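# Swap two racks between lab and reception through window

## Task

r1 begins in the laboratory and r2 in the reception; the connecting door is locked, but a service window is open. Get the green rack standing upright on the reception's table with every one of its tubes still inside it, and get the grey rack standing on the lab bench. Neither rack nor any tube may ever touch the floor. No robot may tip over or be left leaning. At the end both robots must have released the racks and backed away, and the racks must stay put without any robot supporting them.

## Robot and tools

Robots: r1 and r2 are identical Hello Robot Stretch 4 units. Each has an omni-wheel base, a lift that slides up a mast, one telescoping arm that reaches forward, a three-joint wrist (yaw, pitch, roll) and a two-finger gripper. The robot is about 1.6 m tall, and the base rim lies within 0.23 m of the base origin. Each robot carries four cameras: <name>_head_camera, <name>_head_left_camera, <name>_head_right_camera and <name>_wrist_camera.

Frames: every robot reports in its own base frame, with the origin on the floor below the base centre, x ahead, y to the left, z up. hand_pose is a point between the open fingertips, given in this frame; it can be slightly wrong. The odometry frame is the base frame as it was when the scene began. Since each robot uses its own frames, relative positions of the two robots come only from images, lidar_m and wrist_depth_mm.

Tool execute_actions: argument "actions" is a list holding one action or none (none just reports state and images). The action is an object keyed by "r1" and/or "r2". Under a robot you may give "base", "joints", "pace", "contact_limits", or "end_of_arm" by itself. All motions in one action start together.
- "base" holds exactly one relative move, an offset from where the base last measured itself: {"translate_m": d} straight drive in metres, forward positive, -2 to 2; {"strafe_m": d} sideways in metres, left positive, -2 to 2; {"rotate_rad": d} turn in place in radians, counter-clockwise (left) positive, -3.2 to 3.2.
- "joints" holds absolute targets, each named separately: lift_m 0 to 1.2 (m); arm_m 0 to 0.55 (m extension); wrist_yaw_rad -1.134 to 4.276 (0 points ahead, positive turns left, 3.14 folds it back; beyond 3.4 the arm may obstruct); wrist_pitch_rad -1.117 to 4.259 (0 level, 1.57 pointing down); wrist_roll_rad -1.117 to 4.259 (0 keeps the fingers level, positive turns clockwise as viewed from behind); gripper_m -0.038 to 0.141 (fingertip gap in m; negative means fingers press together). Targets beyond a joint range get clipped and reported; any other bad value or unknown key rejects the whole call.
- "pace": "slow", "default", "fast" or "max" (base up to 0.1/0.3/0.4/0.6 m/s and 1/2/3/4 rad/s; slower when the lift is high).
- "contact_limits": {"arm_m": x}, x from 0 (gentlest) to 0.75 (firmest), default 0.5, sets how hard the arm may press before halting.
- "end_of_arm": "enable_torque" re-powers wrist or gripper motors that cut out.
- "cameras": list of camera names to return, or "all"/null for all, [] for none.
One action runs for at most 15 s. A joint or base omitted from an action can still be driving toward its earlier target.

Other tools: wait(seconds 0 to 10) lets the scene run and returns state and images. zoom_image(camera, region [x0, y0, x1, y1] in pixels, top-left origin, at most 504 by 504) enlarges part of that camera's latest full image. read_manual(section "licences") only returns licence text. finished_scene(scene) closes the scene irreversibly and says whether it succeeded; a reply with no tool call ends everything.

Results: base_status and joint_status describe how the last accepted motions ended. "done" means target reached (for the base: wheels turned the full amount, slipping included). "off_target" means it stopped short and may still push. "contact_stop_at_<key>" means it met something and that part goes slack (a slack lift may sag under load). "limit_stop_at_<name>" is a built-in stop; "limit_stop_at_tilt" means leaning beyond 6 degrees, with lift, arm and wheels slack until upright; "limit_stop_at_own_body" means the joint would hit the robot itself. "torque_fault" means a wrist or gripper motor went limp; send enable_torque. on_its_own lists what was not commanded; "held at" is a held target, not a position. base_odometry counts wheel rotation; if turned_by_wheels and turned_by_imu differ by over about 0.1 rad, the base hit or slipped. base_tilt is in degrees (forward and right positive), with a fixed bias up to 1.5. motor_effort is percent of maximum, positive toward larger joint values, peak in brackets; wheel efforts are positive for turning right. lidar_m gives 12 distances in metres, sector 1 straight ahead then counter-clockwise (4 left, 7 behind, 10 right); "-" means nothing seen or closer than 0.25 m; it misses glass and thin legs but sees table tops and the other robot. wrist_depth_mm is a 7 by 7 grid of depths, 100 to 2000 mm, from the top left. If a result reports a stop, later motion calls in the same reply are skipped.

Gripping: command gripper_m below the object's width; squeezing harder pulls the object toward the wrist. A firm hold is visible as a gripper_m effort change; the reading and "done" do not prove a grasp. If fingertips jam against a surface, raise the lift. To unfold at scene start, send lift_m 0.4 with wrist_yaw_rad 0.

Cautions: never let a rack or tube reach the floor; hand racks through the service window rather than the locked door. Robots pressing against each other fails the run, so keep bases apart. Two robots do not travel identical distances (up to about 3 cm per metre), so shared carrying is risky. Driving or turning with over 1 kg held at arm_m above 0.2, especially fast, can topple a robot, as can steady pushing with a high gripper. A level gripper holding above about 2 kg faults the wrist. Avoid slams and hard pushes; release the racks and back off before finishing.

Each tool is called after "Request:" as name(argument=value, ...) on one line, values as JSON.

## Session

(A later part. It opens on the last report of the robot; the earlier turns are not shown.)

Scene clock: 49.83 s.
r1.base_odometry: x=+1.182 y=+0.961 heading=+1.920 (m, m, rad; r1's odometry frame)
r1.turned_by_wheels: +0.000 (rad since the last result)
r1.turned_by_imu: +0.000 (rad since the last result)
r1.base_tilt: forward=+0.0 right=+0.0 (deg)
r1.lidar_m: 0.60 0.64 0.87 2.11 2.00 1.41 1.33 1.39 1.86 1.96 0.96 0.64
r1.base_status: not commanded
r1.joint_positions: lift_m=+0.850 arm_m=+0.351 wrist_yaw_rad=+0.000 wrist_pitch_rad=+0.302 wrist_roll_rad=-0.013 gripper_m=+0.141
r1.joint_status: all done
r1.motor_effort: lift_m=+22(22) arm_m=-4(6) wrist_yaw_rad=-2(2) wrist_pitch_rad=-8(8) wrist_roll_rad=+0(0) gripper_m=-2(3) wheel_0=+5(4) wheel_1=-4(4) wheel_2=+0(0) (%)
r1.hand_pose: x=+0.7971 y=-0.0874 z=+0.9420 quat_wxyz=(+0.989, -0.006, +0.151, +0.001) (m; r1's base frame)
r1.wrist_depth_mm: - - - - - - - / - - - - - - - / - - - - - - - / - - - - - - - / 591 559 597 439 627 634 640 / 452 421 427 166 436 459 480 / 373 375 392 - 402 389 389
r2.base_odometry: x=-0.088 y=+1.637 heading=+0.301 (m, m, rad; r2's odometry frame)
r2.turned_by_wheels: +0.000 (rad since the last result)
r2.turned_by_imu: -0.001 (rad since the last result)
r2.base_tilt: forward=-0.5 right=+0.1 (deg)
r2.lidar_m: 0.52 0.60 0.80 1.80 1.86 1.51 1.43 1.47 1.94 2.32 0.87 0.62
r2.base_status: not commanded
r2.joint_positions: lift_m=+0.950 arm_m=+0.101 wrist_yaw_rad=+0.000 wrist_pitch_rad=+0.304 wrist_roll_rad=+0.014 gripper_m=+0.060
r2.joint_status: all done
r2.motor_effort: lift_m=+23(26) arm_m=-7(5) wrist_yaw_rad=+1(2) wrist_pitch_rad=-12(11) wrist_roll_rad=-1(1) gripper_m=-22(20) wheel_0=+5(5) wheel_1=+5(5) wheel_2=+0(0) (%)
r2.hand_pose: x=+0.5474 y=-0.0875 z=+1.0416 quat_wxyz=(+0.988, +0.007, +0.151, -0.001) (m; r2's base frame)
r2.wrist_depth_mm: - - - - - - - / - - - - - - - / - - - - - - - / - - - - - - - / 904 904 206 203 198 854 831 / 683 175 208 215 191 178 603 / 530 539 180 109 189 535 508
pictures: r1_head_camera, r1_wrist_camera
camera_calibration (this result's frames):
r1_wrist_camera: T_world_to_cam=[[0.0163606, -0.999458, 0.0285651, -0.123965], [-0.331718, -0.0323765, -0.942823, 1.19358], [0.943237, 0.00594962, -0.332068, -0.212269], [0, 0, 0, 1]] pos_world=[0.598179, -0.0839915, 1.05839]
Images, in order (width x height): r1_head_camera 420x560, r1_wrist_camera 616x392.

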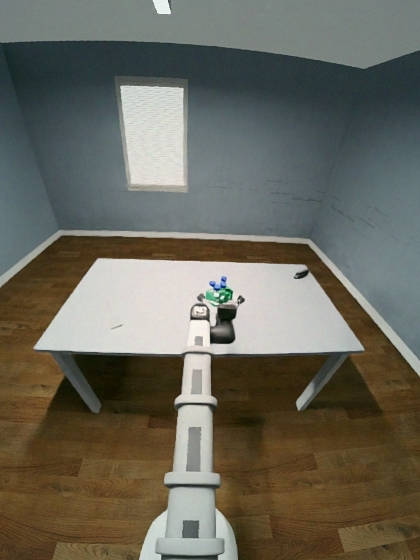

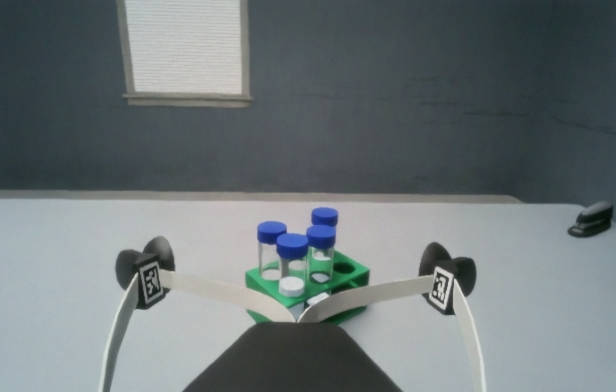

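Request:
execute_actions(actions=[{"r1":{"base":{"strafe_m":0.34},"joints":{"wrist_yaw_rad":-0.7,"arm_m":0.3}},"r2":{"base":{"translate_m":-0.4}}}], cameras=[])

Request:
execute_actions(actions=[{"r1":{"base":{"translate_m":0.13},"joints":{"lift_m":0.705,"arm_m":0.42},"pace":"slow"},"r2":{"base":{"rotate_rad":-1.57}}}], cameras=["r1_wrist_camera","r2_head_camera"])

Scene clock: 55.20 s.
r1.base_odometry: x=+0.863 y=+0.845 heading=+1.920 (m, m, rad; r1's odometry frame)
r1.turned_by_wheels: +0.000 (rad since the last result)
r1.turned_by_imu: -0.001 (rad since the last result)
r1.base_tilt: forward=-0.1 right=+0.1 (deg)
r1.lidar_m: 0.59 0.63 1.82 1.80 1.98 1.42 1.34 1.39 1.95 2.31 0.88 0.65
r1.base_status: done
r1.joint_positions: lift_m=+0.850 arm_m=+0.301 wrist_yaw_rad=-0.700 wrist_pitch_rad=+0.302 wrist_roll_rad=-0.013 gripper_m=+0.141
r1.joint_status: all done
r1.motor_effort: lift_m=+21(22) arm_m=-4(4) wrist_yaw_rad=-3(8) wrist_pitch_rad=-8(9) wrist_roll_rad=+0(0) gripper_m=-5(2) wheel_0=-2(10) wheel_1=+0(10) wheel_2=+0(0) (%)
r1.hand_pose: x=+0.6260 y=-0.2442 z=+0.9421 quat_wxyz=(+0.929, +0.046, +0.144, -0.338) (m; r1's base frame)
r1.wrist_depth_mm: - - - - - - 1708 / - - - - - - 1756 / - - - - - - 1808 / - 842 732 866 904 917 1756 / 580 564 591 615 621 640 1756 / 455 427 430 166 439 931 1708 / 368 375 392 - 421 1255 1397
r2.base_odometry: x=-0.470 y=+1.519 heading=+0.300 (m, m, rad; r2's odometry frame)
r2.turned_by_wheels: -0.001 (rad since the last result)
r2.turned_by_imu: -0.002 (rad since the last result)
r2.base_tilt: forward=-0.4 right=+0.1 (deg)
r2.lidar_m: 0.52 1.01 1.89 1.78 1.52 1.07 1.02 1.05 1.34 2.47 2.43 1.03
r2.base_status: done
r2.joint_positions: lift_m=+0.950 arm_m=+0.101 wrist_yaw_rad=+0.000 wrist_pitch_rad=+0.304 wrist_roll_rad=+0.014 gripper_m=+0.060
r2.joint_status: not commanded
r2.motor_effort: lift_m=+22(23) arm_m=-7(7) wrist_yaw_rad=+1(2) wrist_pitch_rad=-12(10) wrist_roll_rad=-1(1) gripper_m=-22(21) wheel_0=-5(11) wheel_1=-6(14) wheel_2=+2(9) (%)
r2.hand_pose: x=+0.5474 y=-0.0874 z=+1.0416 quat_wxyz=(+0.988, +0.007, +0.151, -0.001) (m; r2's base frame)
r2.wrist_depth_mm: - - - - - - - / - - - - - - - / - - - - - - - / - 1336 1308 1255 1255 1205 - / 866 891 206 203 198 842 831 / 750 175 207 216 191 178 1756 / 1537 1537 180 109 189 1576 1464
pictures: none
No camera images: the call's "cameras" was empty. Leave "cameras" out to get every camera's image.

Scene clock: 57.80 s.
r1.base_odometry: x=+0.818 y=+0.967 heading=+1.920 (m, m, rad; r1's odometry frame)
r1.turned_by_wheels: +0.000 (rad since the last result)
r1.turned_by_imu: +0.000 (rad since the last result)
r1.base_tilt: forward=+0.0 right=+0.0 (deg)
r1.lidar_m: 0.47 0.49 1.82 1.76 1.95 1.55 1.49 1.52 2.11 2.32 0.74 0.45
r1.base_status: done
r1.joint_positions: lift_m=+0.705 arm_m=+0.419 wrist_yaw_rad=-0.700 wrist_pitch_rad=+0.302 wrist_roll_rad=-0.013 gripper_m=+0.141
r1.joint_status: all done
r1.motor_effort: lift_m=+14(19) arm_m=+4(5) wrist_yaw_rad=-2(2) wrist_pitch_rad=-8(9) wrist_roll_rad=+0(1) gripper_m=-1(4) wheel_0=+3(6) wheel_1=+3(5) wheel_2=-2(7) (%)
r1.hand_pose: x=+0.7445 y=-0.2443 z=+0.7977 quat_wxyz=(+0.929, +0.046, +0.144, -0.338) (m; r1's base frame)
r1.wrist_depth_mm: - - - - - 1921 1661 / - - - - - - 1708 / - - - 778 723 866 1708 / 421 430 442 389 379 480 488 / 300 287 310 319 320 327 334 / 234 218 221 166 226 238 250 / 190 193 202 - 207 201 202
r2.base_odometry: x=-0.470 y=+1.519 heading=-1.269 (m, m, rad; r2's odometry frame)
r2.turned_by_wheels: -1.569 (rad since the last result)
r2.turned_by_imu: -1.555 (rad since the last result)
r2.base_tilt: forward=-0.5 right=+0.0 (deg)
r2.lidar_m: 0.50 2.44 1.03 0.98 1.01 1.88 1.79 1.50 1.07 1.02 1.05 1.35
r2.base_status: done
r2.joint_positions: lift_m=+0.950 arm_m=+0.101 wrist_yaw_rad=+0.000 wrist_pitch_rad=+0.304 wrist_roll_rad=+0.014 gripper_m=+0.060
r2.joint_status: not commanded
r2.motor_effort: lift_m=+23(23) arm_m=-7(7) wrist_yaw_rad=+2(1) wrist_pitch_rad=-11(9) wrist_roll_rad=-1(0) gripper_m=-22(22) wheel_0=+7(11) wheel_1=+4(8) wheel_2=+2(10) (%)
r2.hand_pose: x=+0.5474 y=-0.0875 z=+1.0416 quat_wxyz=(+0.988, +0.007, +0.151, -0.001) (m; r2's base frame)
r2.wrist_depth_mm: - 1983 1983 - - 1661 1160 / - - - - - 1708 1205 / - - - - - 1863 1229 / - - - - - 1756 1281 / - - 206 203 198 1708 1281 / - 175 207 216 191 178 1229 / 1576 1576 179 109 189 1537 1205
pictures: r1_wrist_camera, r2_head_camera
camera_calibration (this result's frames):
r1_wrist_camera: T_world_to_cam=[[-0.63121, -0.775086, 0.0285648, 0.261191], [-0.274622, 0.188899, -0.942815, 1.04651], [0.725366, -0.602959, -0.332091, -0.196183], [0, 0, 0, 1]] pos_world=[0.594567, -0.113531, 0.914056]
Images, in order (width x height): r1_wrist_camera 616x392, r2_head_camera 420x560.

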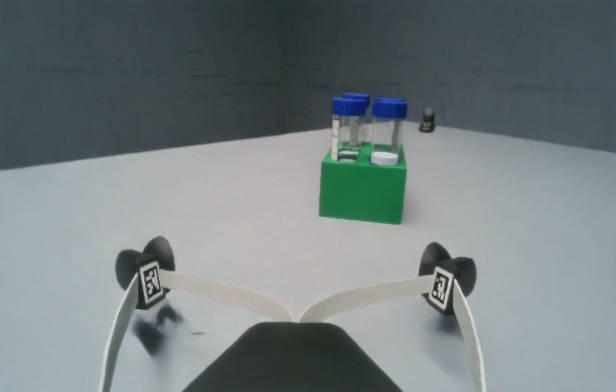

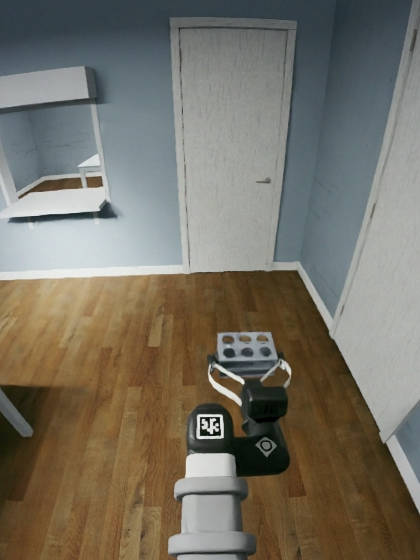

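Request:
execute_actions(actions=[{"r1":{"base":{"strafe_m":-0.043},"joints":{"arm_m":0.383},"pace":"slow"},"r2":{"base":{"translate_m":1.3}}}], cameras=[])

Request:
execute_actions(actions=[{"r1":{"base":{"strafe_m":-0.135},"joints":{"arm_m":0.544},"pace":"slow"},"r2":{"base":{"strafe_m":1.1},"joints":{"lift_m":1.05}}}], cameras=["r1_wrist_camera","r2_head_camera"])

Scene clock: 68.63 s.
r1.base_odometry: x=+0.859 y=+0.982 heading=+1.920 (m, m, rad; r1's odometry frame)
r1.turned_by_wheels: +0.000 (rad since the last result)
r1.turned_by_imu: -0.001 (rad since the last result)
r1.base_tilt: forward=-0.1 right=+0.0 (deg)
r1.lidar_m: 0.48 0.47 1.89 1.79 2.03 1.54 1.46 1.54 2.09 2.25 0.74 0.51
r1.base_status: done
r1.joint_positions: lift_m=+0.705 arm_m=+0.384 wrist_yaw_rad=-0.700 wrist_pitch_rad=+0.302 wrist_roll_rad=-0.013 gripper_m=+0.141
r1.joint_status: all done
r1.motor_effort: lift_m=+14(13) arm_m=-5(3) wrist_yaw_rad=-2(3) wrist_pitch_rad=-8(9) wrist_roll_rad=+0(1) gripper_m=+0(0) wheel_0=+3(7) wheel_1=-3(6) wheel_2=+0(2) (%)
r1.hand_pose: x=+0.7090 y=-0.2443 z=+0.7977 quat_wxyz=(+0.929, +0.046, +0.144, -0.338) (m; r1's base frame)
r1.wrist_depth_mm: - - - - - 1921 1661 / - - - - - - 1661 / - - 768 462 831 878 1661 / 421 433 442 373 466 477 484 / 301 287 312 319 322 330 330 / 234 219 220 166 226 237 252 / 190 193 202 - 208 201 202
r2.base_odometry: x=-0.083 y=+0.278 heading=-1.268 (m, m, rad; r2's odometry frame)
r2.turned_by_wheels: +0.001 (rad since the last result)
r2.turned_by_imu: -0.003 (rad since the last result)
r2.base_tilt: forward=-0.5 right=+0.1 (deg)
r2.lidar_m: 0.51 1.26 1.37 3.77 1.09 1.42 3.12 1.45 0.99 0.95 0.97 1.24
r2.base_status: done
r2.joint_positions: lift_m=+0.950 arm_m=+0.101 wrist_yaw_rad=+0.000 wrist_pitch_rad=+0.304 wrist_roll_rad=+0.014 gripper_m=+0.060
r2.joint_status: not commanded
r2.motor_effort: lift_m=+22(23) arm_m=-7(7) wrist_yaw_rad=+0(2) wrist_pitch_rad=-12(12) wrist_roll_rad=-1(1) gripper_m=-21(20) wheel_0=+6(8) wheel_1=+5(10) wheel_2=+0(12) (%)
r2.hand_pose: x=+0.5474 y=-0.0874 z=+1.0416 quat_wxyz=(+0.988, +0.007, +0.151, -0.001) (m; r2's base frame)
r2.wrist_depth_mm: 768 778 788 798 820 820 866 / 820 809 831 831 842 842 891 / 842 866 866 878 866 917 946 / 891 878 878 904 931 946 976 / 946 931 206 204 198 991 1060 / 976 175 208 216 191 178 1078 / 1042 1060 179 109 189 1118 1138
pictures: none
No camera images: the call's "cameras" was empty. Leave "cameras" out to get every camera's image.

Scene clock: 73.63 s.
r1.base_odometry: x=+0.985 y=+1.028 heading=+1.920 (m, m, rad; r1's odometry frame)
r1.turned_by_wheels: +0.000 (rad since the last result)
r1.turned_by_imu: -0.001 (rad since the last result)
r1.base_tilt: forward=+0.0 right=+0.0 (deg)
r1.lidar_m: 0.45 0.49 0.67 1.96 2.15 1.56 1.49 1.50 2.09 2.14 0.75 0.49
r1.base_status: done
r1.joint_positions: lift_m=+0.705 arm_m=+0.543 wrist_yaw_rad=-0.700 wrist_pitch_rad=+0.302 wrist_roll_rad=-0.013 gripper_m=+0.141
r1.joint_status: all done
r1.motor_effort: lift_m=+14(13) arm_m=+5(8) wrist_yaw_rad=-1(1) wrist_pitch_rad=-8(8) wrist_roll_rad=+0(0) gripper_m=-2(1) wheel_0=+3(8) wheel_1=-3(6) wheel_2=+0(0) (%)
r1.hand_pose: x=+0.8683 y=-0.2443 z=+0.7977 quat_wxyz=(+0.929, +0.046, +0.144, -0.338) (m; r1's base frame)
r1.wrist_depth_mm: 1921 - - - - 1808 1537 / - - - - - 1863 1537 / - - - 187 723 1756 1661 / 418 430 439 291 430 477 488 / 298 286 221 189 301 327 327 / 235 217 201 180 198 238 251 / 190 193 202 - 200 200 202
r2.base_odometry: x=+0.967 y=+0.606 heading=-1.268 (m, m, rad; r2's odometry frame)
r2.turned_by_wheels: +0.000 (rad since the last result)
r2.turned_by_imu: +0.005 (rad since the last result)
r2.base_tilt: forward=-0.4 right=+0.1 (deg)
r2.lidar_m: 0.53 0.99 1.64 2.67 0.66 0.47 0.44 3.05 2.15 2.05 1.70 1.23
r2.base_status: done
r2.joint_positions: lift_m=+1.050 arm_m=+0.101 wrist_yaw_rad=+0.000 wrist_pitch_rad=+0.304 wrist_roll_rad=+0.014 gripper_m=+0.060
r2.joint_status: all done
r2.motor_effort: lift_m=+23(23) arm_m=-7(7) wrist_yaw_rad=+1(2) wrist_pitch_rad=-11(12) wrist_roll_rad=-1(1) gripper_m=-23(21) wheel_0=-5(18) wheel_1=+3(10) wheel_2=+0(2) (%)
r2.hand_pose: x=+0.5474 y=-0.0874 z=+1.1416 quat_wxyz=(+0.988, +0.007, +0.151, -0.001) (m; r2's base frame)
r2.wrist_depth_mm: - - - - 798 798 809 / - - - - 842 842 842 / - - - - 878 891 904 / - - - - 904 946 960 / 1042 1025 207 204 198 960 991 / 778 175 208 216 192 179 1042 / 1008 1008 180 109 189 1098 1118
pictures: r1_wrist_camera, r2_head_camera
camera_calibration (this result's frames):
r1_wrist_camera: T_world_to_cam=[[-0.631546, -0.774812, 0.0285648, 0.339677], [-0.274537, 0.189015, -0.942816, 1.0805], [0.725107, -0.603273, -0.332087, -0.285921], [0, 0, 0, 1]] pos_world=[0.718481, -0.113533, 0.914056]
Images, in order (width x height): r1_wrist_camera 616x392, r2_head_camera 420x560.

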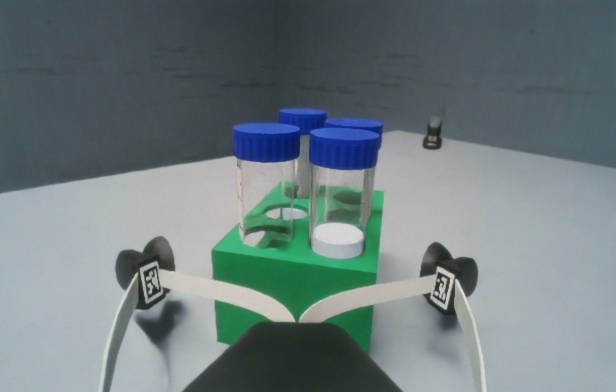

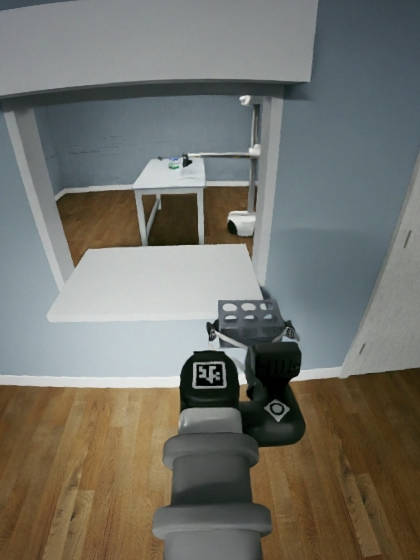

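Request:
execute_actions(actions=[{"r1":{"base":{"strafe_m":-0.025},"pace":"slow"},"r2":{"base":{"strafe_m":0.2}}}], cameras=[])

Request:
execute_actions(actions=[{"r1":{"base":{"translate_m":0.03},"pace":"slow"}}], cameras=[])

Request:
execute_actions(actions=[{"r1":{"joints":{"gripper_m":0.02}}}], cameras=[])

Request:
execute_actions(actions=[{"r1":{"joints":{"lift_m":0.8},"pace":"slow"}}], cameras=["r1_wrist_camera","r2_head_camera","r2_head_left_camera"])

Scene clock: 77.23 s.
r1.base_odometry: x=+1.009 y=+1.037 heading=+1.920 (m, m, rad; r1's odometry frame)
r1.turned_by_wheels: +0.000 (rad since the last result)
r1.turned_by_imu: +0.000 (rad since the last result)
r1.base_tilt: forward=+0.0 right=+0.0 (deg)
r1.lidar_m: 0.46 0.49 0.68 1.97 2.21 1.56 1.45 1.52 2.07 2.09 0.74 0.50
r1.base_status: done
r1.joint_positions: lift_m=+0.705 arm_m=+0.543 wrist_yaw_rad=-0.700 wrist_pitch_rad=+0.302 wrist_roll_rad=-0.013 gripper_m=+0.141
r1.joint_status: not commanded
r1.motor_effort: lift_m=+14(13) arm_m=+4(4) wrist_yaw_rad=-2(1) wrist_pitch_rad=-8(8) wrist_roll_rad=+0(0) gripper_m=+0(2) wheel_0=+4(8) wheel_1=-3(7) wheel_2=+0(0) (%)
r1.hand_pose: x=+0.8684 y=-0.2443 z=+0.7977 quat_wxyz=(+0.929, +0.046, +0.144, -0.338) (m; r1's base frame)
r1.wrist_depth_mm: 1863 - - - - 1708 1537 / - - - - - 1808 1618 / - - 182 166 798 1756 1618 / 424 433 407 253 462 477 484 / 298 272 190 184 303 327 330 / 234 218 186 165 227 238 251 / 191 192 195 - 206 201 203
r2.base_odometry: x=+1.158 y=+0.665 heading=-1.269 (m, m, rad; r2's odometry frame)
r2.turned_by_wheels: +0.000 (rad since the last result)
r2.turned_by_imu: +0.000 (rad since the last result)
r2.base_tilt: forward=-0.5 right=+0.0 (deg)
r2.lidar_m: 0.55 1.00 1.65 2.47 0.67 0.47 0.44 0.47 2.38 2.24 1.69 1.00
r2.base_status: done
r2.joint_positions: lift_m=+1.050 arm_m=+0.101 wrist_yaw_rad=+0.000 wrist_pitch_rad=+0.304 wrist_roll_rad=+0.014 gripper_m=+0.060
r2.joint_status: not commanded
r2.motor_effort: lift_m=+23(23) arm_m=-7(7) wrist_yaw_rad=+0(0) wrist_pitch_rad=-11(10) wrist_roll_rad=+0(1) gripper_m=-20(20) wheel_0=-6(16) wheel_1=+3(11) wheel_2=+0(0) (%)
r2.hand_pose: x=+0.5474 y=-0.0874 z=+1.1416 quat_wxyz=(+0.988, +0.007, +0.151, -0.001) (m; r2's base frame)
r2.wrist_depth_mm: - - - - - 798 820 / 904 - - - - 854 842 / 891 - - - - 866 891 / 878 - - - - 931 946 / 904 1025 207 204 198 960 1008 / 778 176 207 215 191 178 1025 / 991 991 179 109 189 1098 1138
pictures: none
No camera images: the call's "cameras" was empty. Leave "cameras" out to get every camera's image.

Scene clock: 78.60 s.
r1.base_odometry: x=+0.998 y=+1.065 heading=+1.920 (m, m, rad; r1's odometry frame)
r1.turned_by_wheels: +0.000 (rad since the last result)
r1.turned_by_imu: +0.000 (rad since the last result)
r1.base_tilt: forward=-0.1 right=+0.0 (deg)
r1.lidar_m: 0.42 0.46 0.60 1.96 2.19 1.61 1.50 1.56 2.09 2.09 0.67 0.46
r1.base_status: done
r1.joint_positions: lift_m=+0.705 arm_m=+0.543 wrist_yaw_rad=-0.700 wrist_pitch_rad=+0.302 wrist_roll_rad=-0.013 gripper_m=+0.141
r1.joint_status: not commanded
r1.motor_effort: lift_m=+13(13) arm_m=+4(4) wrist_yaw_rad=-2(1) wrist_pitch_rad=-8(8) wrist_roll_rad=+0(0) gripper_m=-2(1) wheel_0=+5(6) wheel_1=+4(5) wheel_2=-3(6) (%)
r1.hand_pose: x=+0.8684 y=-0.2443 z=+0.7977 quat_wxyz=(+0.929, +0.046, +0.144, -0.338) (m; r1's base frame)
r1.wrist_depth_mm: 1921 - - - - 1756 1499 / - - - - - 1708 1537 / - - - 186 723 1756 1576 / 427 430 442 271 430 473 480 / 300 289 191 182 287 327 330 / 234 218 190 164 225 238 250 / 189 193 201 - 206 200 202
r2.base_odometry: x=+1.158 y=+0.665 heading=-1.269 (m, m, rad; r2's odometry frame)
r2.turned_by_wheels: +0.000 (rad since the last result)
r2.turned_by_imu: +0.000 (rad since the last result)
r2.base_tilt: forward=-0.5 right=+0.1 (deg)
r2.lidar_m: 0.53 0.99 1.65 2.48 0.67 0.47 0.44 0.48 2.38 2.25 1.69 0.99
r2.base_status: not commanded
r2.joint_positions: lift_m=+1.050 arm_m=+0.101 wrist_yaw_rad=+0.000 wrist_pitch_rad=+0.304 wrist_roll_rad=+0.014 gripper_m=+0.060
r2.joint_status: not commanded
r2.motor_effort: lift_m=+23(23) arm_m=-7(7) wrist_yaw_rad=+1(0) wrist_pitch_rad=-10(12) wrist_roll_rad=-1(1) gripper_m=-21(21) wheel_0=-6(6) wheel_1=+3(3) wheel_2=+0(0) (%)
r2.hand_pose: x=+0.5474 y=-0.0874 z=+1.1416 quat_wxyz=(+0.988, +0.007, +0.151, -0.001) (m; r2's base frame)
r2.wrist_depth_mm: - - - - - 798 809 / 891 - - - - 842 854 / 878 - - - - 878 891 / 866 - - - - 931 946 / 891 1008 206 204 198 976 1008 / 768 175 207 216 191 178 1060 / 991 1025 179 109 189 1098 1098
pictures: none
No camera images: the call's "cameras" was empty. Leave "cameras" out to get every camera's image.

Scene clock: 80.80 s.
r1.base_odometry: x=+0.998 y=+1.065 heading=+1.920 (m, m, rad; r1's odometry frame)
r1.turned_by_wheels: +0.000 (rad since the last result)
r1.turned_by_imu: +0.000 (rad since the last result)
r1.base_tilt: forward=+0.0 right=+0.0 (deg)
r1.lidar_m: 0.44 0.47 0.62 1.96 2.20 1.61 1.48 1.55 2.09 2.09 0.68 0.47
r1.base_status: not commanded
r1.joint_positions: lift_m=+0.705 arm_m=+0.543 wrist_yaw_rad=-0.700 wrist_pitch_rad=+0.305 wrist_roll_rad=-0.013 gripper_m=+0.021
r1.joint_status: all done
r1.motor_effort: lift_m=+14(14) arm_m=+4(4) wrist_yaw_rad=-2(2) wrist_pitch_rad=-15(15) wrist_roll_rad=+0(0) gripper_m=-35(41) wheel_0=+5(5) wheel_1=+3(3) wheel_2=-3(3) (%)
r1.hand_pose: x=+0.8683 y=-0.2441 z=+0.7968 quat_wxyz=(+0.929, +0.046, +0.145, -0.338) (m; r1's base frame)
r1.wrist_depth_mm: 1921 - - - - 1708 1499 / - - - - - 1756 1576 / - - - 163 707 1808 1576 / 413 421 402 262 424 462 477 / 296 301 196 175 285 320 325 / 231 172 170 162 178 234 248 / 187 190 185 - 197 191 200
r2.base_odometry: x=+1.158 y=+0.665 heading=-1.269 (m, m, rad; r2's odometry frame)
r2.turned_by_wheels: +0.000 (rad since the last result)
r2.turned_by_imu: -0.001 (rad since the last result)
r2.base_tilt: forward=-0.5 right=+0.1 (deg)
r2.lidar_m: 0.54 1.00 1.66 2.48 0.66 0.46 0.43 0.45 2.39 2.25 1.70 1.01
r2.base_status: not commanded
r2.joint_positions: lift_m=+1.050 arm_m=+0.101 wrist_yaw_rad=+0.000 wrist_pitch_rad=+0.304 wrist_roll_rad=+0.014 gripper_m=+0.060
r2.joint_status: not commanded
r2.motor_effort: lift_m=+22(23) arm_m=-7(7) wrist_yaw_rad=+2(1) wrist_pitch_rad=-10(10) wrist_roll_rad=-1(2) gripper_m=-21(21) wheel_0=-6(6) wheel_1=+3(3) wheel_2=+0(0) (%)
r2.hand_pose: x=+0.5474 y=-0.0874 z=+1.1416 quat_wxyz=(+0.988, +0.007, +0.151, -0.001) (m; r2's base frame)
r2.wrist_depth_mm: - - - - - 809 820 / 891 - - - - 842 842 / 866 - - - - 878 891 / 891 - - - - 917 931 / 891 1025 206 204 198 976 991 / 768 175 206 216 191 178 1060 / 991 1008 179 109 188 1060 1098
pictures: none
No camera images: the call's "cameras" was empty. Leave "cameras" out to get every camera's image.

Scene clock: 82.47 s.
r1.base_odometry: x=+0.998 y=+1.065 heading=+1.920 (m, m, rad; r1's odometry frame)
r1.turned_by_wheels: +0.000 (rad since the last result)
r1.turned_by_imu: +0.000 (rad since the last result)
r1.base_tilt: forward=+0.0 right=+0.0 (deg)
r1.lidar_m: 0.43 0.44 0.62 1.97 2.21 1.57 1.50 1.54 2.12 2.09 0.69 0.47
r1.base_status: not commanded
r1.joint_positions: lift_m=+0.800 arm_m=+0.543 wrist_yaw_rad=-0.700 wrist_pitch_rad=+0.305 wrist_roll_rad=-0.013 gripper_m=+0.021
r1.joint_status: all done
r1.motor_effort: lift_m=+23(23) arm_m=+4(4) wrist_yaw_rad=-2(2) wrist_pitch_rad=-17(17) wrist_roll_rad=+0(0) gripper_m=-33(34) wheel_0=+5(5) wheel_1=+4(3) wheel_2=-3(3) (%)
r1.hand_pose: x=+0.8683 y=-0.2441 z=+0.8911 quat_wxyz=(+0.929, +0.046, +0.145, -0.338) (m; r1's base frame)
r1.wrist_depth_mm: 1921 - - - - 1756 1537 / - - - - - 1756 1499 / - - - 160 - 1921 1618 / - - - 262 676 741 1576 / 1863 488 196 175 462 521 535 / 370 173 170 162 178 379 402 / 306 309 186 - 322 310 324
r2.base_odometry: x=+1.158 y=+0.665 heading=-1.269 (m, m, rad; r2's odometry frame)
r2.turned_by_wheels: +0.000 (rad since the last result)
r2.turned_by_imu: -0.001 (rad since the last result)
r2.base_tilt: forward=-0.4 right=+0.1 (deg)
r2.lidar_m: 0.54 0.99 1.63 2.47 0.66 0.47 0.43 0.46 2.39 2.26 1.70 0.99
r2.base_status: not commanded
r2.joint_positions: lift_m=+1.050 arm_m=+0.101 wrist_yaw_rad=+0.000 wrist_pitch_rad=+0.304 wrist_roll_rad=+0.014 gripper_m=+0.060
r2.joint_status: not commanded
r2.motor_effort: lift_m=+23(22) arm_m=-7(6) wrist_yaw_rad=+1(0) wrist_pitch_rad=-9(9) wrist_roll_rad=+0(1) gripper_m=-21(20) wheel_0=-6(6) wheel_1=+3(3) wheel_2=+0(0) (%)
r2.hand_pose: x=+0.5474 y=-0.0874 z=+1.1416 quat_wxyz=(+0.988, +0.007, +0.151, -0.001) (m; r2's base frame)
r2.wrist_depth_mm: - - - - - 809 809 / 878 - - - - 842 842 / 878 - - - - 878 891 / 878 - - - - 917 931 / 891 1042 206 204 198 960 991 / 778 175 207 216 191 178 1025 / 976 1008 180 109 190 1118 1118
pictures: r1_wrist_camera, r2_head_camera, r2_head_left_camera
camera_calibration (this result's frames):
r1_wrist_camera: T_world_to_cam=[[-0.63121, -0.775087, 0.0285158, 0.336819], [-0.276775, 0.190749, -0.941812, 1.16997], [0.724548, -0.602374, -0.334928, -0.251478], [0, 0, 0, 1]] pos_world=[0.71863, -0.11359, 1.00806]
Images, in order (width x height): r1_wrist_camera 616x392, r2_head_camera 420x560, r2_head_left_camera 420x672.

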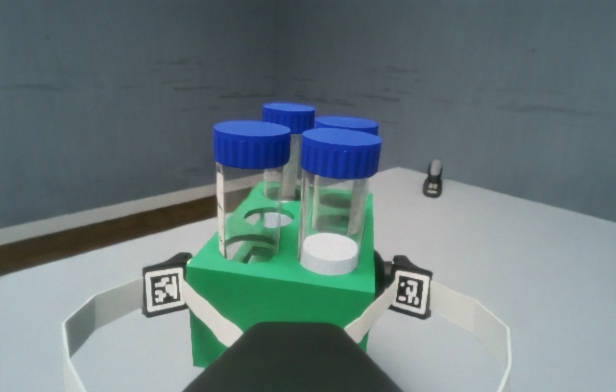

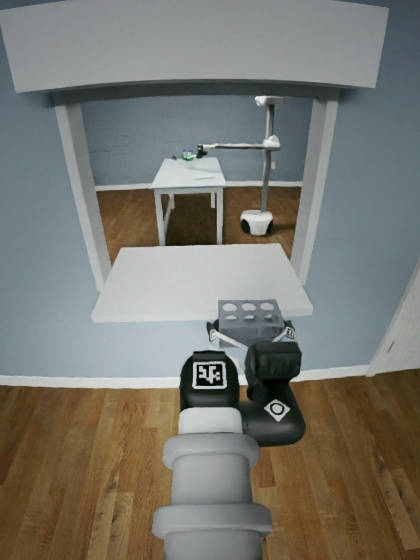

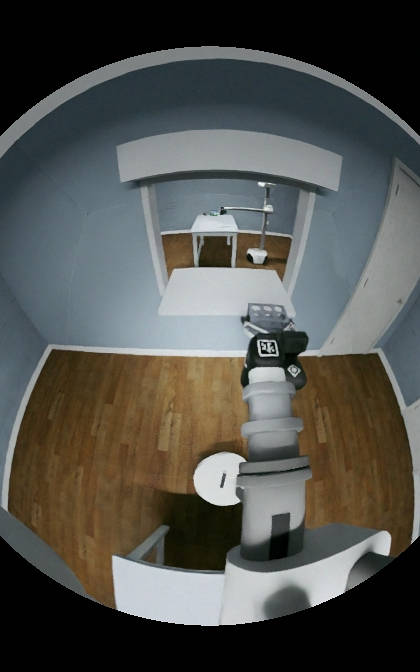

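Request:
execute_actions(actions=[{"r1":{"base":{"translate_m":-0.25},"joints":{"lift_m":1.05,"arm_m":0.05},"pace":"slow"},"r2":{"base":{"strafe_m":-0.1}}}], cameras=[])

Request:
execute_actions(actions=[{"r1":{"base":{"rotate_rad":1.57},"joints":{"wrist_yaw_rad":0},"pace":"slow"},"r2":{"base":{"translate_m":0.2},"joints":{"arm_m":0.5},"pace":"slow"}}], cameras=["r2_wrist_camera","r2_head_camera"])

Request:
execute_actions(actions=[{"r1":{"base":{"translate_m":1.0}}}], cameras=[])

Request:
execute_actions(actions=[{"r1":{"base":{"strafe_m":-0.8}}}], cameras=["r1_head_camera"])

Scene clock: 93.97 s.
r1.base_odometry: x=+1.084 y=+0.830 heading=+1.920 (m, m, rad; r1's odometry frame)
r1.turned_by_wheels: +0.000 (rad since the last result)
r1.turned_by_imu: -0.001 (rad since the last result)
r1.base_tilt: forward=-0.1 right=+0.0 (deg)
r1.lidar_m: 0.69 0.72 2.03 2.00 1.88 1.34 1.21 1.33 1.77 2.11 1.08 0.39
r1.base_status: done
r1.joint_positions: lift_m=+1.050 arm_m=+0.051 wrist_yaw_rad=-0.700 wrist_pitch_rad=+0.305 wrist_roll_rad=-0.013 gripper_m=+0.021
r1.joint_status: all done
r1.motor_effort: lift_m=+23(24) arm_m=-5(4) wrist_yaw_rad=-2(2) wrist_pitch_rad=-16(16) wrist_roll_rad=+0(0) gripper_m=-33(34) wheel_0=-4(6) wheel_1=-3(6) wheel_2=+2(6) (%)
r1.hand_pose: x=+0.3758 y=-0.2441 z=+1.1411 quat_wxyz=(+0.929, +0.046, +0.145, -0.338) (m; r1's base frame)
r1.wrist_depth_mm: - - - - - 1808 1499 / - - - - - 1863 1618 / - - - 160 - 1863 1576 / - - 1281 263 - - 1661 / 976 960 196 174 1025 - 1756 / 750 172 169 162 178 1921 1708 / 615 621 186 - 1618 1661 1618
r2.base_odometry: x=+1.063 y=+0.636 heading=-1.268 (m, m, rad; r2's odometry frame)
r2.turned_by_wheels: +0.000 (rad since the last result)
r2.turned_by_imu: -0.003 (rad since the last result)
r2.base_tilt: forward=-0.5 right=+0.0 (deg)
r2.lidar_m: 0.54 0.99 1.64 2.58 0.66 0.45 0.43 0.47 2.27 2.15 1.69 1.01
r2.base_status: done
r2.joint_positions: lift_m=+1.050 arm_m=+0.101 wrist_yaw_rad=+0.000 wrist_pitch_rad=+0.304 wrist_roll_rad=+0.014 gripper_m=+0.060
r2.joint_status: not commanded
r2.motor_effort: lift_m=+23(23) arm_m=-7(7) wrist_yaw_rad=+2(0) wrist_pitch_rad=-13(12) wrist_roll_rad=+0(1) gripper_m=-21(21) wheel_0=+6(17) wheel_1=-3(11) wheel_2=+0(1) (%)
r2.hand_pose: x=+0.5474 y=-0.0874 z=+1.1416 quat_wxyz=(+0.988, +0.007, +0.151, -0.001) (m; r2's base frame)
r2.wrist_depth_mm: - - - - 866 809 809 / - - - - 904 842 866 / - - - - 931 866 904 / - - - - 946 917 946 / 976 1042 206 204 198 976 991 / 778 175 208 216 191 178 1025 / 976 991 180 109 189 1078 1118
pictures: none
No camera images: the call's "cameras" was empty. Leave "cameras" out to get every camera's image.

Scene clock: 99.23 s.
r1.base_odometry: x=+1.084 y=+0.830 heading=-2.794 (m, m, rad; r1's odometry frame)
r1.turned_by_wheels: +1.569 (rad since the last result)
r1.turned_by_imu: +1.554 (rad since the last result)
r1.base_tilt: forward=-0.1 right=+0.1 (deg)
r1.lidar_m: 0.46 1.84 1.33 1.25 1.28 1.79 2.08 1.06 0.77 0.67 0.71 2.03
r1.base_status: done
r1.joint_positions: lift_m=+1.050 arm_m=+0.051 wrist_yaw_rad=+0.000 wrist_pitch_rad=+0.305 wrist_roll_rad=-0.013 gripper_m=+0.021
r1.joint_status: all done
r1.motor_effort: lift_m=+23(23) arm_m=-4(4) wrist_yaw_rad=-3(10) wrist_pitch_rad=-15(17) wrist_roll_rad=+0(0) gripper_m=-34(35) wheel_0=-5(7) wheel_1=-3(6) wheel_2=-2(7) (%)
r1.hand_pose: x=+0.4968 y=-0.0874 z=+1.1411 quat_wxyz=(+0.988, -0.006, +0.152, +0.001) (m; r1's base frame)
r1.wrist_depth_mm: 1661 1661 1661 1661 - - 1708 / 1661 1708 1756 1708 - - 1863 / 1756 1808 1756 160 - - 1863 / 1863 1863 1863 259 - - - / - - 196 175 - - - / 1808 172 170 162 178 1921 - / 1499 1618 185 - 1576 1537 1661
r2.base_odometry: x=+1.122 y=+0.445 heading=-1.268 (m, m, rad; r2's odometry frame)
r2.turned_by_wheels: +0.001 (rad since the last result)
r2.turned_by_imu: -0.001 (rad since the last result)
r2.base_tilt: forward=-0.5 right=+0.1 (deg)
r2.lidar_m: 0.75 0.78 1.37 2.59 2.67 0.66 0.63 3.18 2.25 2.13 1.39 0.80
r2.base_status: done
r2.joint_positions: lift_m=+1.050 arm_m=+0.499 wrist_yaw_rad=+0.000 wrist_pitch_rad=+0.304 wrist_roll_rad=+0.014 gripper_m=+0.060
r2.joint_status: all done
r2.motor_effort: lift_m=+23(23) arm_m=+7(7) wrist_yaw_rad=+2(2) wrist_pitch_rad=-10(12) wrist_roll_rad=+0(0) gripper_m=-22(20) wheel_0=+7(14) wheel_1=+6(8) wheel_2=-5(9) (%)
r2.hand_pose: x=+0.9449 y=-0.0874 z=+1.1416 quat_wxyz=(+0.988, +0.007, +0.151, -0.001) (m; r2's base frame)
r2.wrist_depth_mm: - - - - - - 345 / - - - - - - 345 / - - - - - - 353 / - - - - - - 359 / - - 206 203 198 - 357 / - 175 208 216 191 178 351 / 609 621 180 109 189 580 351
pictures: r2_head_camera, r2_wrist_camera
camera_calibration (this result's frames):
r2_wrist_camera: T_world_to_cam=[[-0.0585108, -0.997123, -0.0481893, 0.0217135], [-0.321767, 0.0645329, -0.944617, 1.4353], [0.945009, -0.0397646, -0.324617, -0.292693], [0, 0, 0, 1]] pos_world=[0.739701, -0.082612, 1.26184]
Images, in order (width x height): r2_head_camera 420x560, r2_wrist_camera 616x392.

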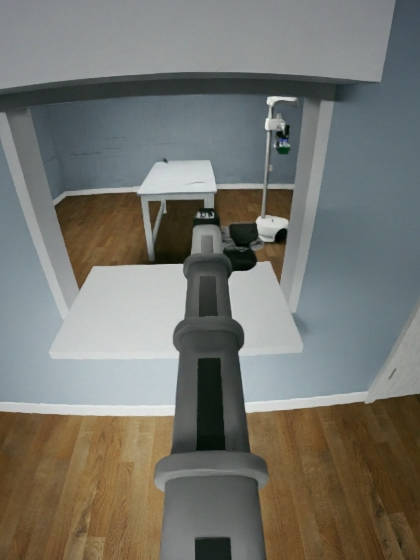

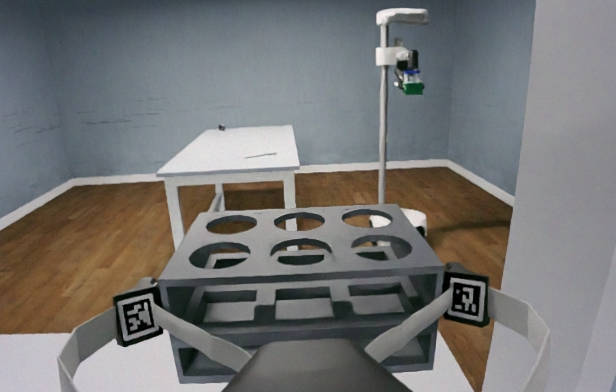

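Scene clock: 104.07 s.
r1.base_odometry: x=+0.144 y=+0.489 heading=-2.793 (m, m, rad; r1's odometry frame)
r1.turned_by_wheels: +0.000 (rad since the last result)
r1.turned_by_imu: -0.002 (rad since the last result)
r1.base_tilt: forward=-0.1 right=+0.0 (deg)
r1.lidar_m: 0.46 1.12 1.34 1.27 1.33 1.81 3.15 1.02 0.82 3.42 1.37 1.07
r1.base_status: done
r1.joint_positions: lift_m=+1.050 arm_m=+0.051 wrist_yaw_rad=+0.000 wrist_pitch_rad=+0.305 wrist_roll_rad=-0.013 gripper_m=+0.021
r1.joint_status: not commanded
r1.motor_effort: lift_m=+23(23) arm_m=-4(4) wrist_yaw_rad=-2(1) wrist_pitch_rad=-17(17) wrist_roll_rad=+0(1) gripper_m=-31(36) wheel_0=+3(8) wheel_1=+1(7) wheel_2=+2(10) (%)
r1.hand_pose: x=+0.4968 y=-0.0874 z=+1.1411 quat_wxyz=(+0.988, -0.006, +0.152, +0.001) (m; r1's base frame)
r1.wrist_depth_mm: 759 759 778 788 809 1205 - / 788 788 820 820 842 1138 - / 831 842 820 160 866 - - / 878 866 878 254 917 - - / 931 917 196 174 946 946 960 / 960 172 170 162 178 788 1042 / 1008 1042 186 - 1098 1138 1138
r2.base_odometry: x=+1.122 y=+0.445 heading=-1.268 (m, m, rad; r2's odometry frame)
r2.turned_by_wheels: +0.000 (rad since the last result)
r2.turned_by_imu: -0.002 (rad since the last result)
r2.base_tilt: forward=-0.4 right=+0.0 (deg)
r2.lidar_m: 0.75 0.79 1.37 2.57 2.66 0.67 0.63 3.19 2.25 2.15 1.41 0.80
r2.base_status: not commanded
r2.joint_positions: lift_m=+1.050 arm_m=+0.499 wrist_yaw_rad=+0.000 wrist_pitch_rad=+0.304 wrist_roll_rad=+0.014 gripper_m=+0.060
r2.joint_status: not commanded
r2.motor_effort: lift_m=+23(23) arm_m=+8(8) wrist_yaw_rad=+1(1) wrist_pitch_rad=-10(12) wrist_roll_rad=-1(1) gripper_m=-20(23) wheel_0=+7(7) wheel_1=+5(5) wheel_2=-5(5) (%)
r2.hand_pose: x=+0.9449 y=-0.0874 z=+1.1416 quat_wxyz=(+0.988, +0.007, +0.151, -0.001) (m; r2's base frame)
r2.wrist_depth_mm: - - - - - - 345 / - - - - - 1537 345 / - - - - - - 351 / - - - - - - 355 / - - 207 204 198 - 359 / - 175 206 216 191 178 351 / 603 615 179 109 189 591 353
pictures: none
No camera images: the call's "cameras" was empty. Leave "cameras" out to get every camera's image.

Scene clock: 108.07 s.
r1.base_odometry: x=-0.129 y=+1.241 heading=-2.793 (m, m, rad; r1's odometry frame)
r1.turned_by_wheels: +0.000 (rad since the last result)
r1.turned_by_imu: +0.000 (rad since the last result)
r1.base_tilt: forward=-0.1 right=+0.0 (deg)
r1.lidar_m: 0.47 0.97 1.58 2.09 2.15 2.91 0.40 0.51 0.62 2.60 1.68 1.00
r1.base_status: done
r1.joint_positions: lift_m=+1.050 arm_m=+0.051 wrist_yaw_rad=+0.000 wrist_pitch_rad=+0.305 wrist_roll_rad=-0.013 gripper_m=+0.021
r1.joint_status: not commanded
r1.motor_effort: lift_m=+21(23) arm_m=-4(4) wrist_yaw_rad=-2(3) wrist_pitch_rad=-17(18) wrist_roll_rad=+0(0) gripper_m=-33(35) wheel_0=+2(11) wheel_1=-2(10) wheel_2=+0(1) (%)
r1.hand_pose: x=+0.4968 y=-0.0874 z=+1.1412 quat_wxyz=(+0.988, -0.006, +0.152, +0.001) (m; r1's base frame)
r1.wrist_depth_mm: 778 854 - - - - 820 / 820 866 - - - 1008 878 / 878 904 1008 160 - 976 917 / 891 946 1182 270 1255 1008 960 / 960 931 200 175 842 976 1025 / 1025 173 169 162 178 788 1098 / 1078 1078 186 - 1160 1138 1160
r2.base_odometry: x=+1.122 y=+0.445 heading=-1.268 (m, m, rad; r2's odometry frame)
r2.turned_by_wheels: +0.000 (rad since the last result)
r2.turned_by_imu: -0.001 (rad since the last result)
r2.base_tilt: forward=-0.5 right=+0.1 (deg)
r2.lidar_m: 0.75 0.80 1.36 2.58 2.68 0.67 0.63 3.17 2.25 2.14 1.40 0.80
r2.base_status: not commanded
r2.joint_positions: lift_m=+1.050 arm_m=+0.499 wrist_yaw_rad=+0.000 wrist_pitch_rad=+0.304 wrist_roll_rad=+0.014 gripper_m=+0.060
r2.joint_status: not commanded
r2.motor_effort: lift_m=+23(23) arm_m=+7(8) wrist_yaw_rad=+2(1) wrist_pitch_rad=-11(9) wrist_roll_rad=-1(1) gripper_m=-22(20) wheel_0=+7(7) wheel_1=+6(5) wheel_2=-5(5) (%)
r2.hand_pose: x=+0.9449 y=-0.0874 z=+1.1416 quat_wxyz=(+0.988, +0.007, +0.151, -0.001) (m; r2's base frame)
r2.wrist_depth_mm: - - - - - - 345 / - - - - - - 345 / - - - - - - 353 / - - - - - - 357 / - - 206 204 198 - 359 / - 176 208 216 191 178 351 / 603 621 180 109 189 585 351
pictures: r1_head_camera
Images, in order (width x height): r1_head_camera 420x560.

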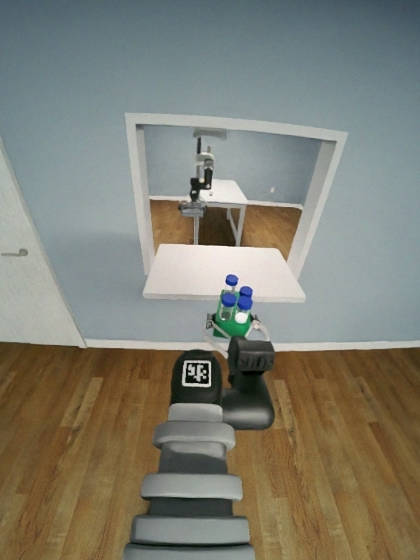

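Request:
execute_actions(actions=[{"r1":{"base":{"strafe_m":-0.12}},"r2":{"joints":{"lift_m":0.8,"arm_m":0.55},"pace":"slow"}}], cameras=["r2_wrist_camera","r2_head_camera","r1_head_camera"])

Scene clock: 113.60 s.
r1.base_odometry: x=-0.170 y=+1.353 heading=-2.793 (m, m, rad; r1's odometry frame)
r1.turned_by_wheels: +0.000 (rad since the last result)
r1.turned_by_imu: -0.001 (rad since the last result)
r1.base_tilt: forward=+0.0 right=+0.0 (deg)
r1.lidar_m: 0.46 0.98 1.60 2.21 2.29 0.41 0.39 0.48 0.62 2.51 1.71 1.01
r1.base_status: done
r1.joint_positions: lift_m=+1.050 arm_m=+0.051 wrist_yaw_rad=+0.000 wrist_pitch_rad=+0.305 wrist_roll_rad=-0.013 gripper_m=+0.021
r1.joint_status: not commanded
r1.motor_effort: lift_m=+21(21) arm_m=-4(4) wrist_yaw_rad=-2(3) wrist_pitch_rad=-17(18) wrist_roll_rad=+0(0) gripper_m=-34(39) wheel_0=+2(10) wheel_1=-2(9) wheel_2=+0(1) (%)
r1.hand_pose: x=+0.4968 y=-0.0874 z=+1.1412 quat_wxyz=(+0.988, -0.006, +0.152, +0.001) (m; r1's base frame)
r1.wrist_depth_mm: 788 - - - - 820 831 / 831 - - - - 866 878 / 866 - 1182 160 - 904 931 / 904 1160 1060 242 1205 976 960 / 960 891 200 175 854 1008 1042 / 1008 173 170 162 178 798 1098 / 1098 1078 186 - 1118 1138 1182
r2.base_odometry: x=+1.122 y=+0.445 heading=-1.268 (m, m, rad; r2's odometry frame)
r2.turned_by_wheels: +0.000 (rad since the last result)
r2.turned_by_imu: -0.002 (rad since the last result)
r2.base_tilt: forward=-0.5 right=+0.1 (deg)
r2.lidar_m: 0.74 0.78 1.36 2.59 2.67 0.67 0.63 0.65 2.26 2.14 1.40 0.80
r2.base_status: not commanded
r2.joint_positions: lift_m=+0.800 arm_m=+0.549 wrist_yaw_rad=+0.000 wrist_pitch_rad=+0.304 wrist_roll_rad=+0.014 gripper_m=+0.060
r2.joint_status: all done
r2.motor_effort: lift_m=+16(27) arm_m=+7(7) wrist_yaw_rad=+0(0) wrist_pitch_rad=-10(10) wrist_roll_rad=+0(0) gripper_m=-21(22) wheel_0=+7(7) wheel_1=+5(6) wheel_2=-5(5) (%)
r2.hand_pose: x=+0.9949 y=-0.0874 z=+0.8922 quat_wxyz=(+0.988, +0.007, +0.151, -0.001) (m; r2's base frame)
r2.wrist_depth_mm: - - - - - - - / - - - - - - - / - - - - - - - / - - - - - - 357 / 459 452 206 203 198 421 357 / 340 175 207 216 191 178 317 / 265 272 180 109 190 265 -
pictures: r1_head_camera, r2_head_camera, r2_wrist_camera
camera_calibration (this result's frames):
r2_wrist_camera: T_world_to_cam=[[-0.0585113, -0.997123, -0.0481893, 0.0126192], [-0.321767, 0.0645331, -0.944617, 1.21577], [0.945009, -0.039765, -0.324617, -0.420911], [0, 0, 0, 1]] pos_world=[0.789698, -0.0826121, 1.01241]
Images, in order (width x height): r1_head_camera 420x560, r2_head_camera 420x560, r2_wrist_camera 616x392.

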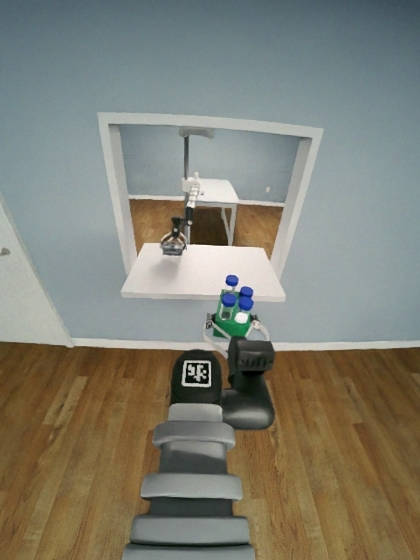

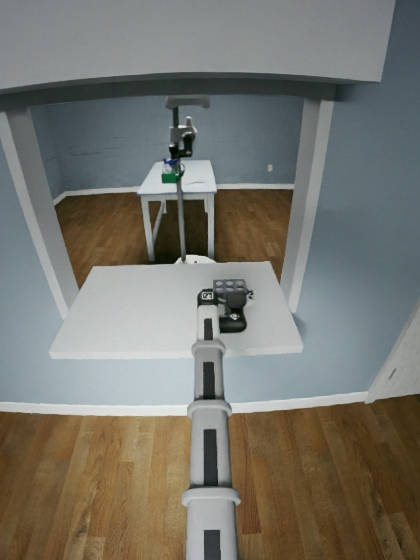

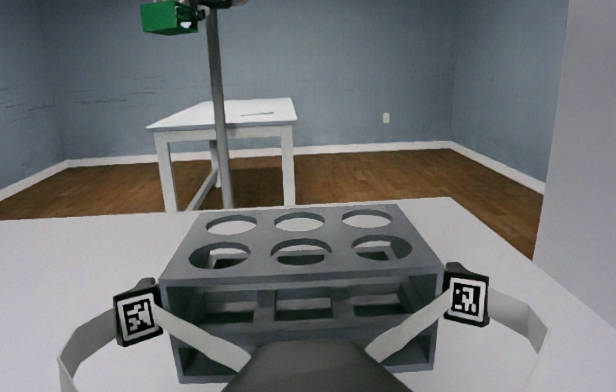

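Request:
execute_actions(actions=[{"r1":{"base":{"translate_m":0.2},"joints":{"arm_m":0.55},"pace":"slow"},"r2":{"joints":{"lift_m":0.757},"pace":"slow"}}], cameras=[])

Request:
execute_actions(actions=[{"r1":{"joints":{"lift_m":0.76},"pace":"slow"},"r2":{"joints":{"gripper_m":0.141}}}], cameras=[])

Request:
execute_actions(actions=[{"r1":{"joints":{"gripper_m":0.141}},"r2":{"joints":{"arm_m":0.3}}}], cameras=["r2_wrist_camera","r2_head_camera","r1_head_camera","r1_wrist_camera"])

Scene clock: 121.70 s.
r1.base_odometry: x=-0.358 y=+1.285 heading=-2.793 (m, m, rad; r1's odometry frame)
r1.turned_by_wheels: +0.000 (rad since the last result)
r1.turned_by_imu: -0.001 (rad since the last result)
r1.base_tilt: forward=+0.1 right=+0.0 (deg)
r1.lidar_m: 0.75 0.80 1.37 2.18 2.26 0.64 0.60 0.67 2.63 2.53 1.44 0.80
r1.base_status: done
r1.joint_positions: lift_m=+1.050 arm_m=+0.547 wrist_yaw_rad=+0.000 wrist_pitch_rad=+0.305 wrist_roll_rad=-0.013 gripper_m=+0.021
r1.joint_status: all done
joint sent to its limit — the command would take r1.arm_m past its upper limit, so that joint was sent only as far as its limit.
r1.motor_effort: lift_m=+21(21) arm_m=+4(2) wrist_yaw_rad=-2(2) wrist_pitch_rad=-17(17) wrist_roll_rad=+0(0) gripper_m=-33(35) wheel_0=+3(6) wheel_1=+3(6) wheel_2=-3(6) (%)
r1.hand_pose: x=+0.9926 y=-0.0874 z=+1.1412 quat_wxyz=(+0.988, -0.006, +0.152, +0.001) (m; r1's base frame)
r1.wrist_depth_mm: - - - - - - - / - - - - - - - / - - 1281 159 - - - / - - 691 251 - - - / - 621 200 175 - - - / 1863 173 170 162 179 1863 - / 488 559 186 - 574 559 1576
r2.base_odometry: x=+1.122 y=+0.445 heading=-1.268 (m, m, rad; r2's odometry frame)
r2.turned_by_wheels: +0.000 (rad since the last result)
r2.turned_by_imu: -0.003 (rad since the last result)
r2.base_tilt: forward=-0.5 right=+0.1 (deg)
r2.lidar_m: 0.76 0.78 1.37 2.57 2.67 0.65 0.62 0.66 2.27 2.14 1.39 0.79
r2.base_status: not commanded
r2.joint_positions: lift_m=+0.757 arm_m=+0.549 wrist_yaw_rad=+0.000 wrist_pitch_rad=+0.304 wrist_roll_rad=+0.014 gripper_m=+0.060
r2.joint_status: all done
r2.motor_effort: lift_m=+16(17) arm_m=+8(7) wrist_yaw_rad=+1(1) wrist_pitch_rad=-11(11) wrist_roll_rad=+0(0) gripper_m=-20(21) wheel_0=+7(7) wheel_1=+5(5) wheel_2=-5(5) (%)
r2.hand_pose: x=+0.9949 y=-0.0874 z=+0.8492 quat_wxyz=(+0.988, +0.007, +0.151, -0.001) (m; r2's base frame)
r2.wrist_depth_mm: - - - - - - - / - - - - - - - / - - - - - - - / 530 517 500 492 480 512 355 / 353 351 207 203 198 327 320 / 267 175 208 216 191 178 248 / 207 213 180 109 189 207 -
pictures: none
No camera images: the call's "cameras" was empty. Leave "cameras" out to get every camera's image.

Scene clock: 124.67 s.
r1.base_odometry: x=-0.358 y=+1.285 heading=-2.793 (m, m, rad; r1's odometry frame)
r1.turned_by_wheels: +0.000 (rad since the last result)
r1.turned_by_imu: +0.000 (rad since the last result)
r1.base_tilt: forward=-0.1 right=+0.0 (deg)
r1.lidar_m: 0.75 0.78 1.36 2.20 2.27 0.62 0.57 0.64 2.63 2.50 1.42 0.77
r1.base_status: not commanded
r1.joint_positions: lift_m=+0.760 arm_m=+0.547 wrist_yaw_rad=+0.000 wrist_pitch_rad=+0.305 wrist_roll_rad=-0.013 gripper_m=+0.021
r1.joint_status: all done
r1.motor_effort: lift_m=+15(19) arm_m=+4(4) wrist_yaw_rad=-2(2) wrist_pitch_rad=-17(17) wrist_roll_rad=+0(0) gripper_m=-37(37) wheel_0=+3(3) wheel_1=+3(3) wheel_2=-3(4) (%)
r1.hand_pose: x=+0.9926 y=-0.0874 z=+0.8518 quat_wxyz=(+0.988, -0.006, +0.152, +0.001) (m; r1's base frame)
r1.wrist_depth_mm: - - 931 - - - - / - 530 - - - - - / 436 - 1863 159 - - - / 322 407 415 252 436 480 - / 296 314 200 175 294 330 336 / 239 173 170 162 179 241 256 / 195 198 185 - 205 198 206
r2.base_odometry: x=+1.122 y=+0.445 heading=-1.268 (m, m, rad; r2's odometry frame)
r2.turned_by_wheels: +0.000 (rad since the last result)
r2.turned_by_imu: -0.001 (rad since the last result)
r2.base_tilt: forward=-0.5 right=+0.1 (deg)
r2.lidar_m: 0.75 0.79 1.38 2.59 2.67 0.66 0.63 0.65 2.25 2.14 1.39 0.80
r2.base_status: not commanded
r2.joint_positions: lift_m=+0.757 arm_m=+0.549 wrist_yaw_rad=+0.000 wrist_pitch_rad=+0.303 wrist_roll_rad=+0.014 gripper_m=+0.141
r2.joint_status: all done
r2.motor_effort: lift_m=+16(16) arm_m=+7(7) wrist_yaw_rad=+1(0) wrist_pitch_rad=-6(11) wrist_roll_rad=-1(1) gripper_m=-2(22) wheel_0=+7(7) wheel_1=+5(5) wheel_2=-5(5) (%)
r2.hand_pose: x=+0.9950 y=-0.0874 z=+0.8494 quat_wxyz=(+0.989, +0.007, +0.151, -0.001) (m; r2's base frame)
r2.wrist_depth_mm: - - 1255 - - - - / - 544 - - - - - / 455 1983 - - - - - / 362 517 508 496 484 521 355 / 353 355 229 224 230 329 324 / 268 205 201 221 204 232 249 / 217 214 210 109 211 206 207
pictures: none
No camera images: the call's "cameras" was empty. Leave "cameras" out to get every camera's image.

Scene clock: 126.87 s.
r1.base_odometry: x=-0.358 y=+1.285 heading=-2.793 (m, m, rad; r1's odometry frame)
r1.turned_by_wheels: +0.000 (rad since the last result)
r1.turned_by_imu: +0.000 (rad since the last result)
r1.base_tilt: forward=+0.0 right=+0.0 (deg)
r1.lidar_m: 0.74 0.77 1.35 2.20 2.28 0.64 0.59 0.63 2.60 2.51 1.42 0.78
r1.base_status: not commanded
r1.joint_positions: lift_m=+0.760 arm_m=+0.547 wrist_yaw_rad=+0.000 wrist_pitch_rad=+0.303 wrist_roll_rad=-0.013 gripper_m=+0.141
r1.joint_status: all done
r1.motor_effort: lift_m=+14(14) arm_m=+4(4) wrist_yaw_rad=-2(3) wrist_pitch_rad=-9(18) wrist_roll_rad=+0(0) gripper_m=+2(35) wheel_0=+3(3) wheel_1=+3(3) wheel_2=-3(3) (%)
r1.hand_pose: x=+0.9929 y=-0.0874 z=+0.8525 quat_wxyz=(+0.989, -0.006, +0.151, +0.001) (m; r1's base frame)
r1.wrist_depth_mm: - - - - - - - / - - - - - - - / - - - 194 - - - / 330 449 452 296 445 496 - / 298 298 287 201 297 336 343 / 243 227 208 165 233 246 260 / 198 200 210 - 207 208 209
r2.base_odometry: x=+1.122 y=+0.445 heading=-1.268 (m, m, rad; r2's odometry frame)
r2.turned_by_wheels: +0.000 (rad since the last result)
r2.turned_by_imu: -0.001 (rad since the last result)
r2.base_tilt: forward=-0.5 right=+0.1 (deg)
r2.lidar_m: 0.76 0.79 1.37 2.58 2.66 0.67 0.63 0.66 2.25 2.14 1.38 0.80
r2.base_status: not commanded
r2.joint_positions: lift_m=+0.757 arm_m=+0.301 wrist_yaw_rad=+0.000 wrist_pitch_rad=+0.302 wrist_roll_rad=+0.014 gripper_m=+0.141
r2.joint_status: all done
r2.motor_effort: lift_m=+16(16) arm_m=-7(7) wrist_yaw_rad=+3(0) wrist_pitch_rad=-6(7) wrist_roll_rad=+0(1) gripper_m=-1(2) wheel_0=+7(7) wheel_1=+6(5) wheel_2=-5(5) (%)
r2.hand_pose: x=+0.7476 y=-0.0874 z=+0.8495 quat_wxyz=(+0.989, +0.007, +0.151, -0.001) (m; r2's base frame)
r2.wrist_depth_mm: - - - - - 473 427 / - 788 1618 - - 480 442 / - 699 - - - 492 473 / 477 512 492 449 488 477 496 / 359 353 351 343 340 329 324 / 268 205 256 264 264 266 274 / 256 257 262 109 559 574 580
pictures: r1_head_camera, r1_wrist_camera, r2_head_camera, r2_wrist_camera
camera_calibration (this result's frames):
r1_wrist_camera: T_world_to_cam=[[0.0165273, -0.999455, 0.0285819, -0.124751], [-0.331988, -0.0324494, -0.942725, 1.17434], [0.943139, 0.00609185, -0.332343, -0.426351], [0, 0, 0, 1]] pos_world=[0.794038, -0.0839787, 0.968954]
r2_wrist_camera: T_world_to_cam=[[-0.0585347, -0.997118, -0.0482725, -0.00384122], [-0.32042, 0.0645628, -0.945073, 1.09533], [0.945465, -0.039852, -0.323276, -0.202527], [0, 0, 0, 1]] pos_world=[0.542222, -0.0826185, 0.969505]
Images, in order (width x height): r1_head_camera 420x560, r1_wrist_camera 616x392, r2_head_camera 420x560, r2_wrist_camera 616x392.

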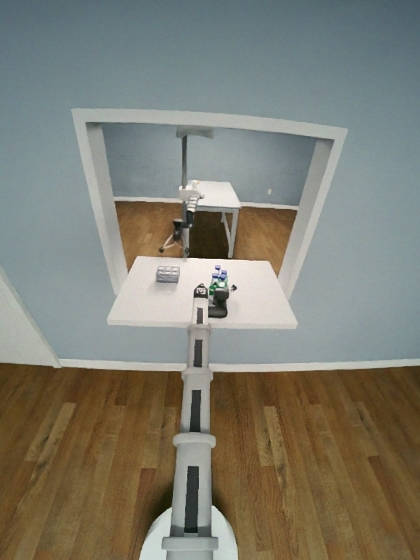

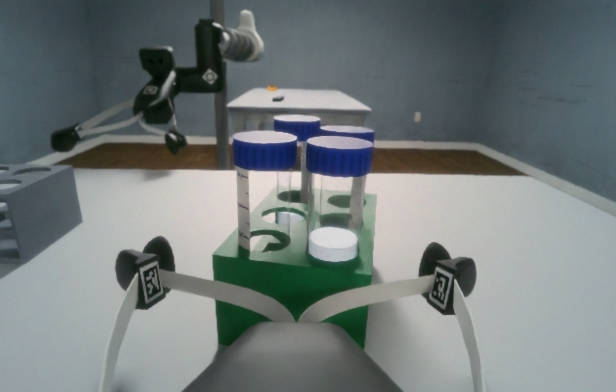

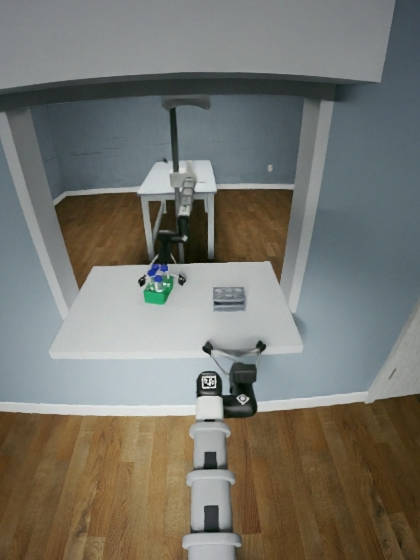

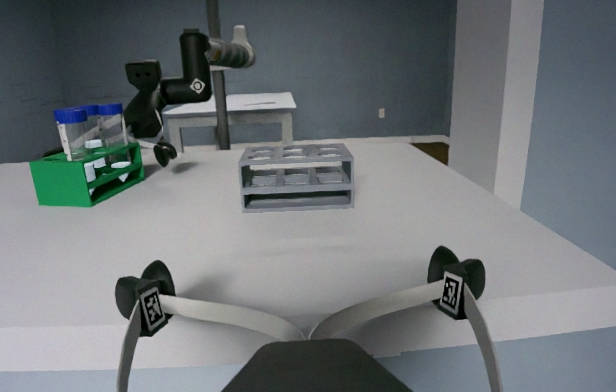

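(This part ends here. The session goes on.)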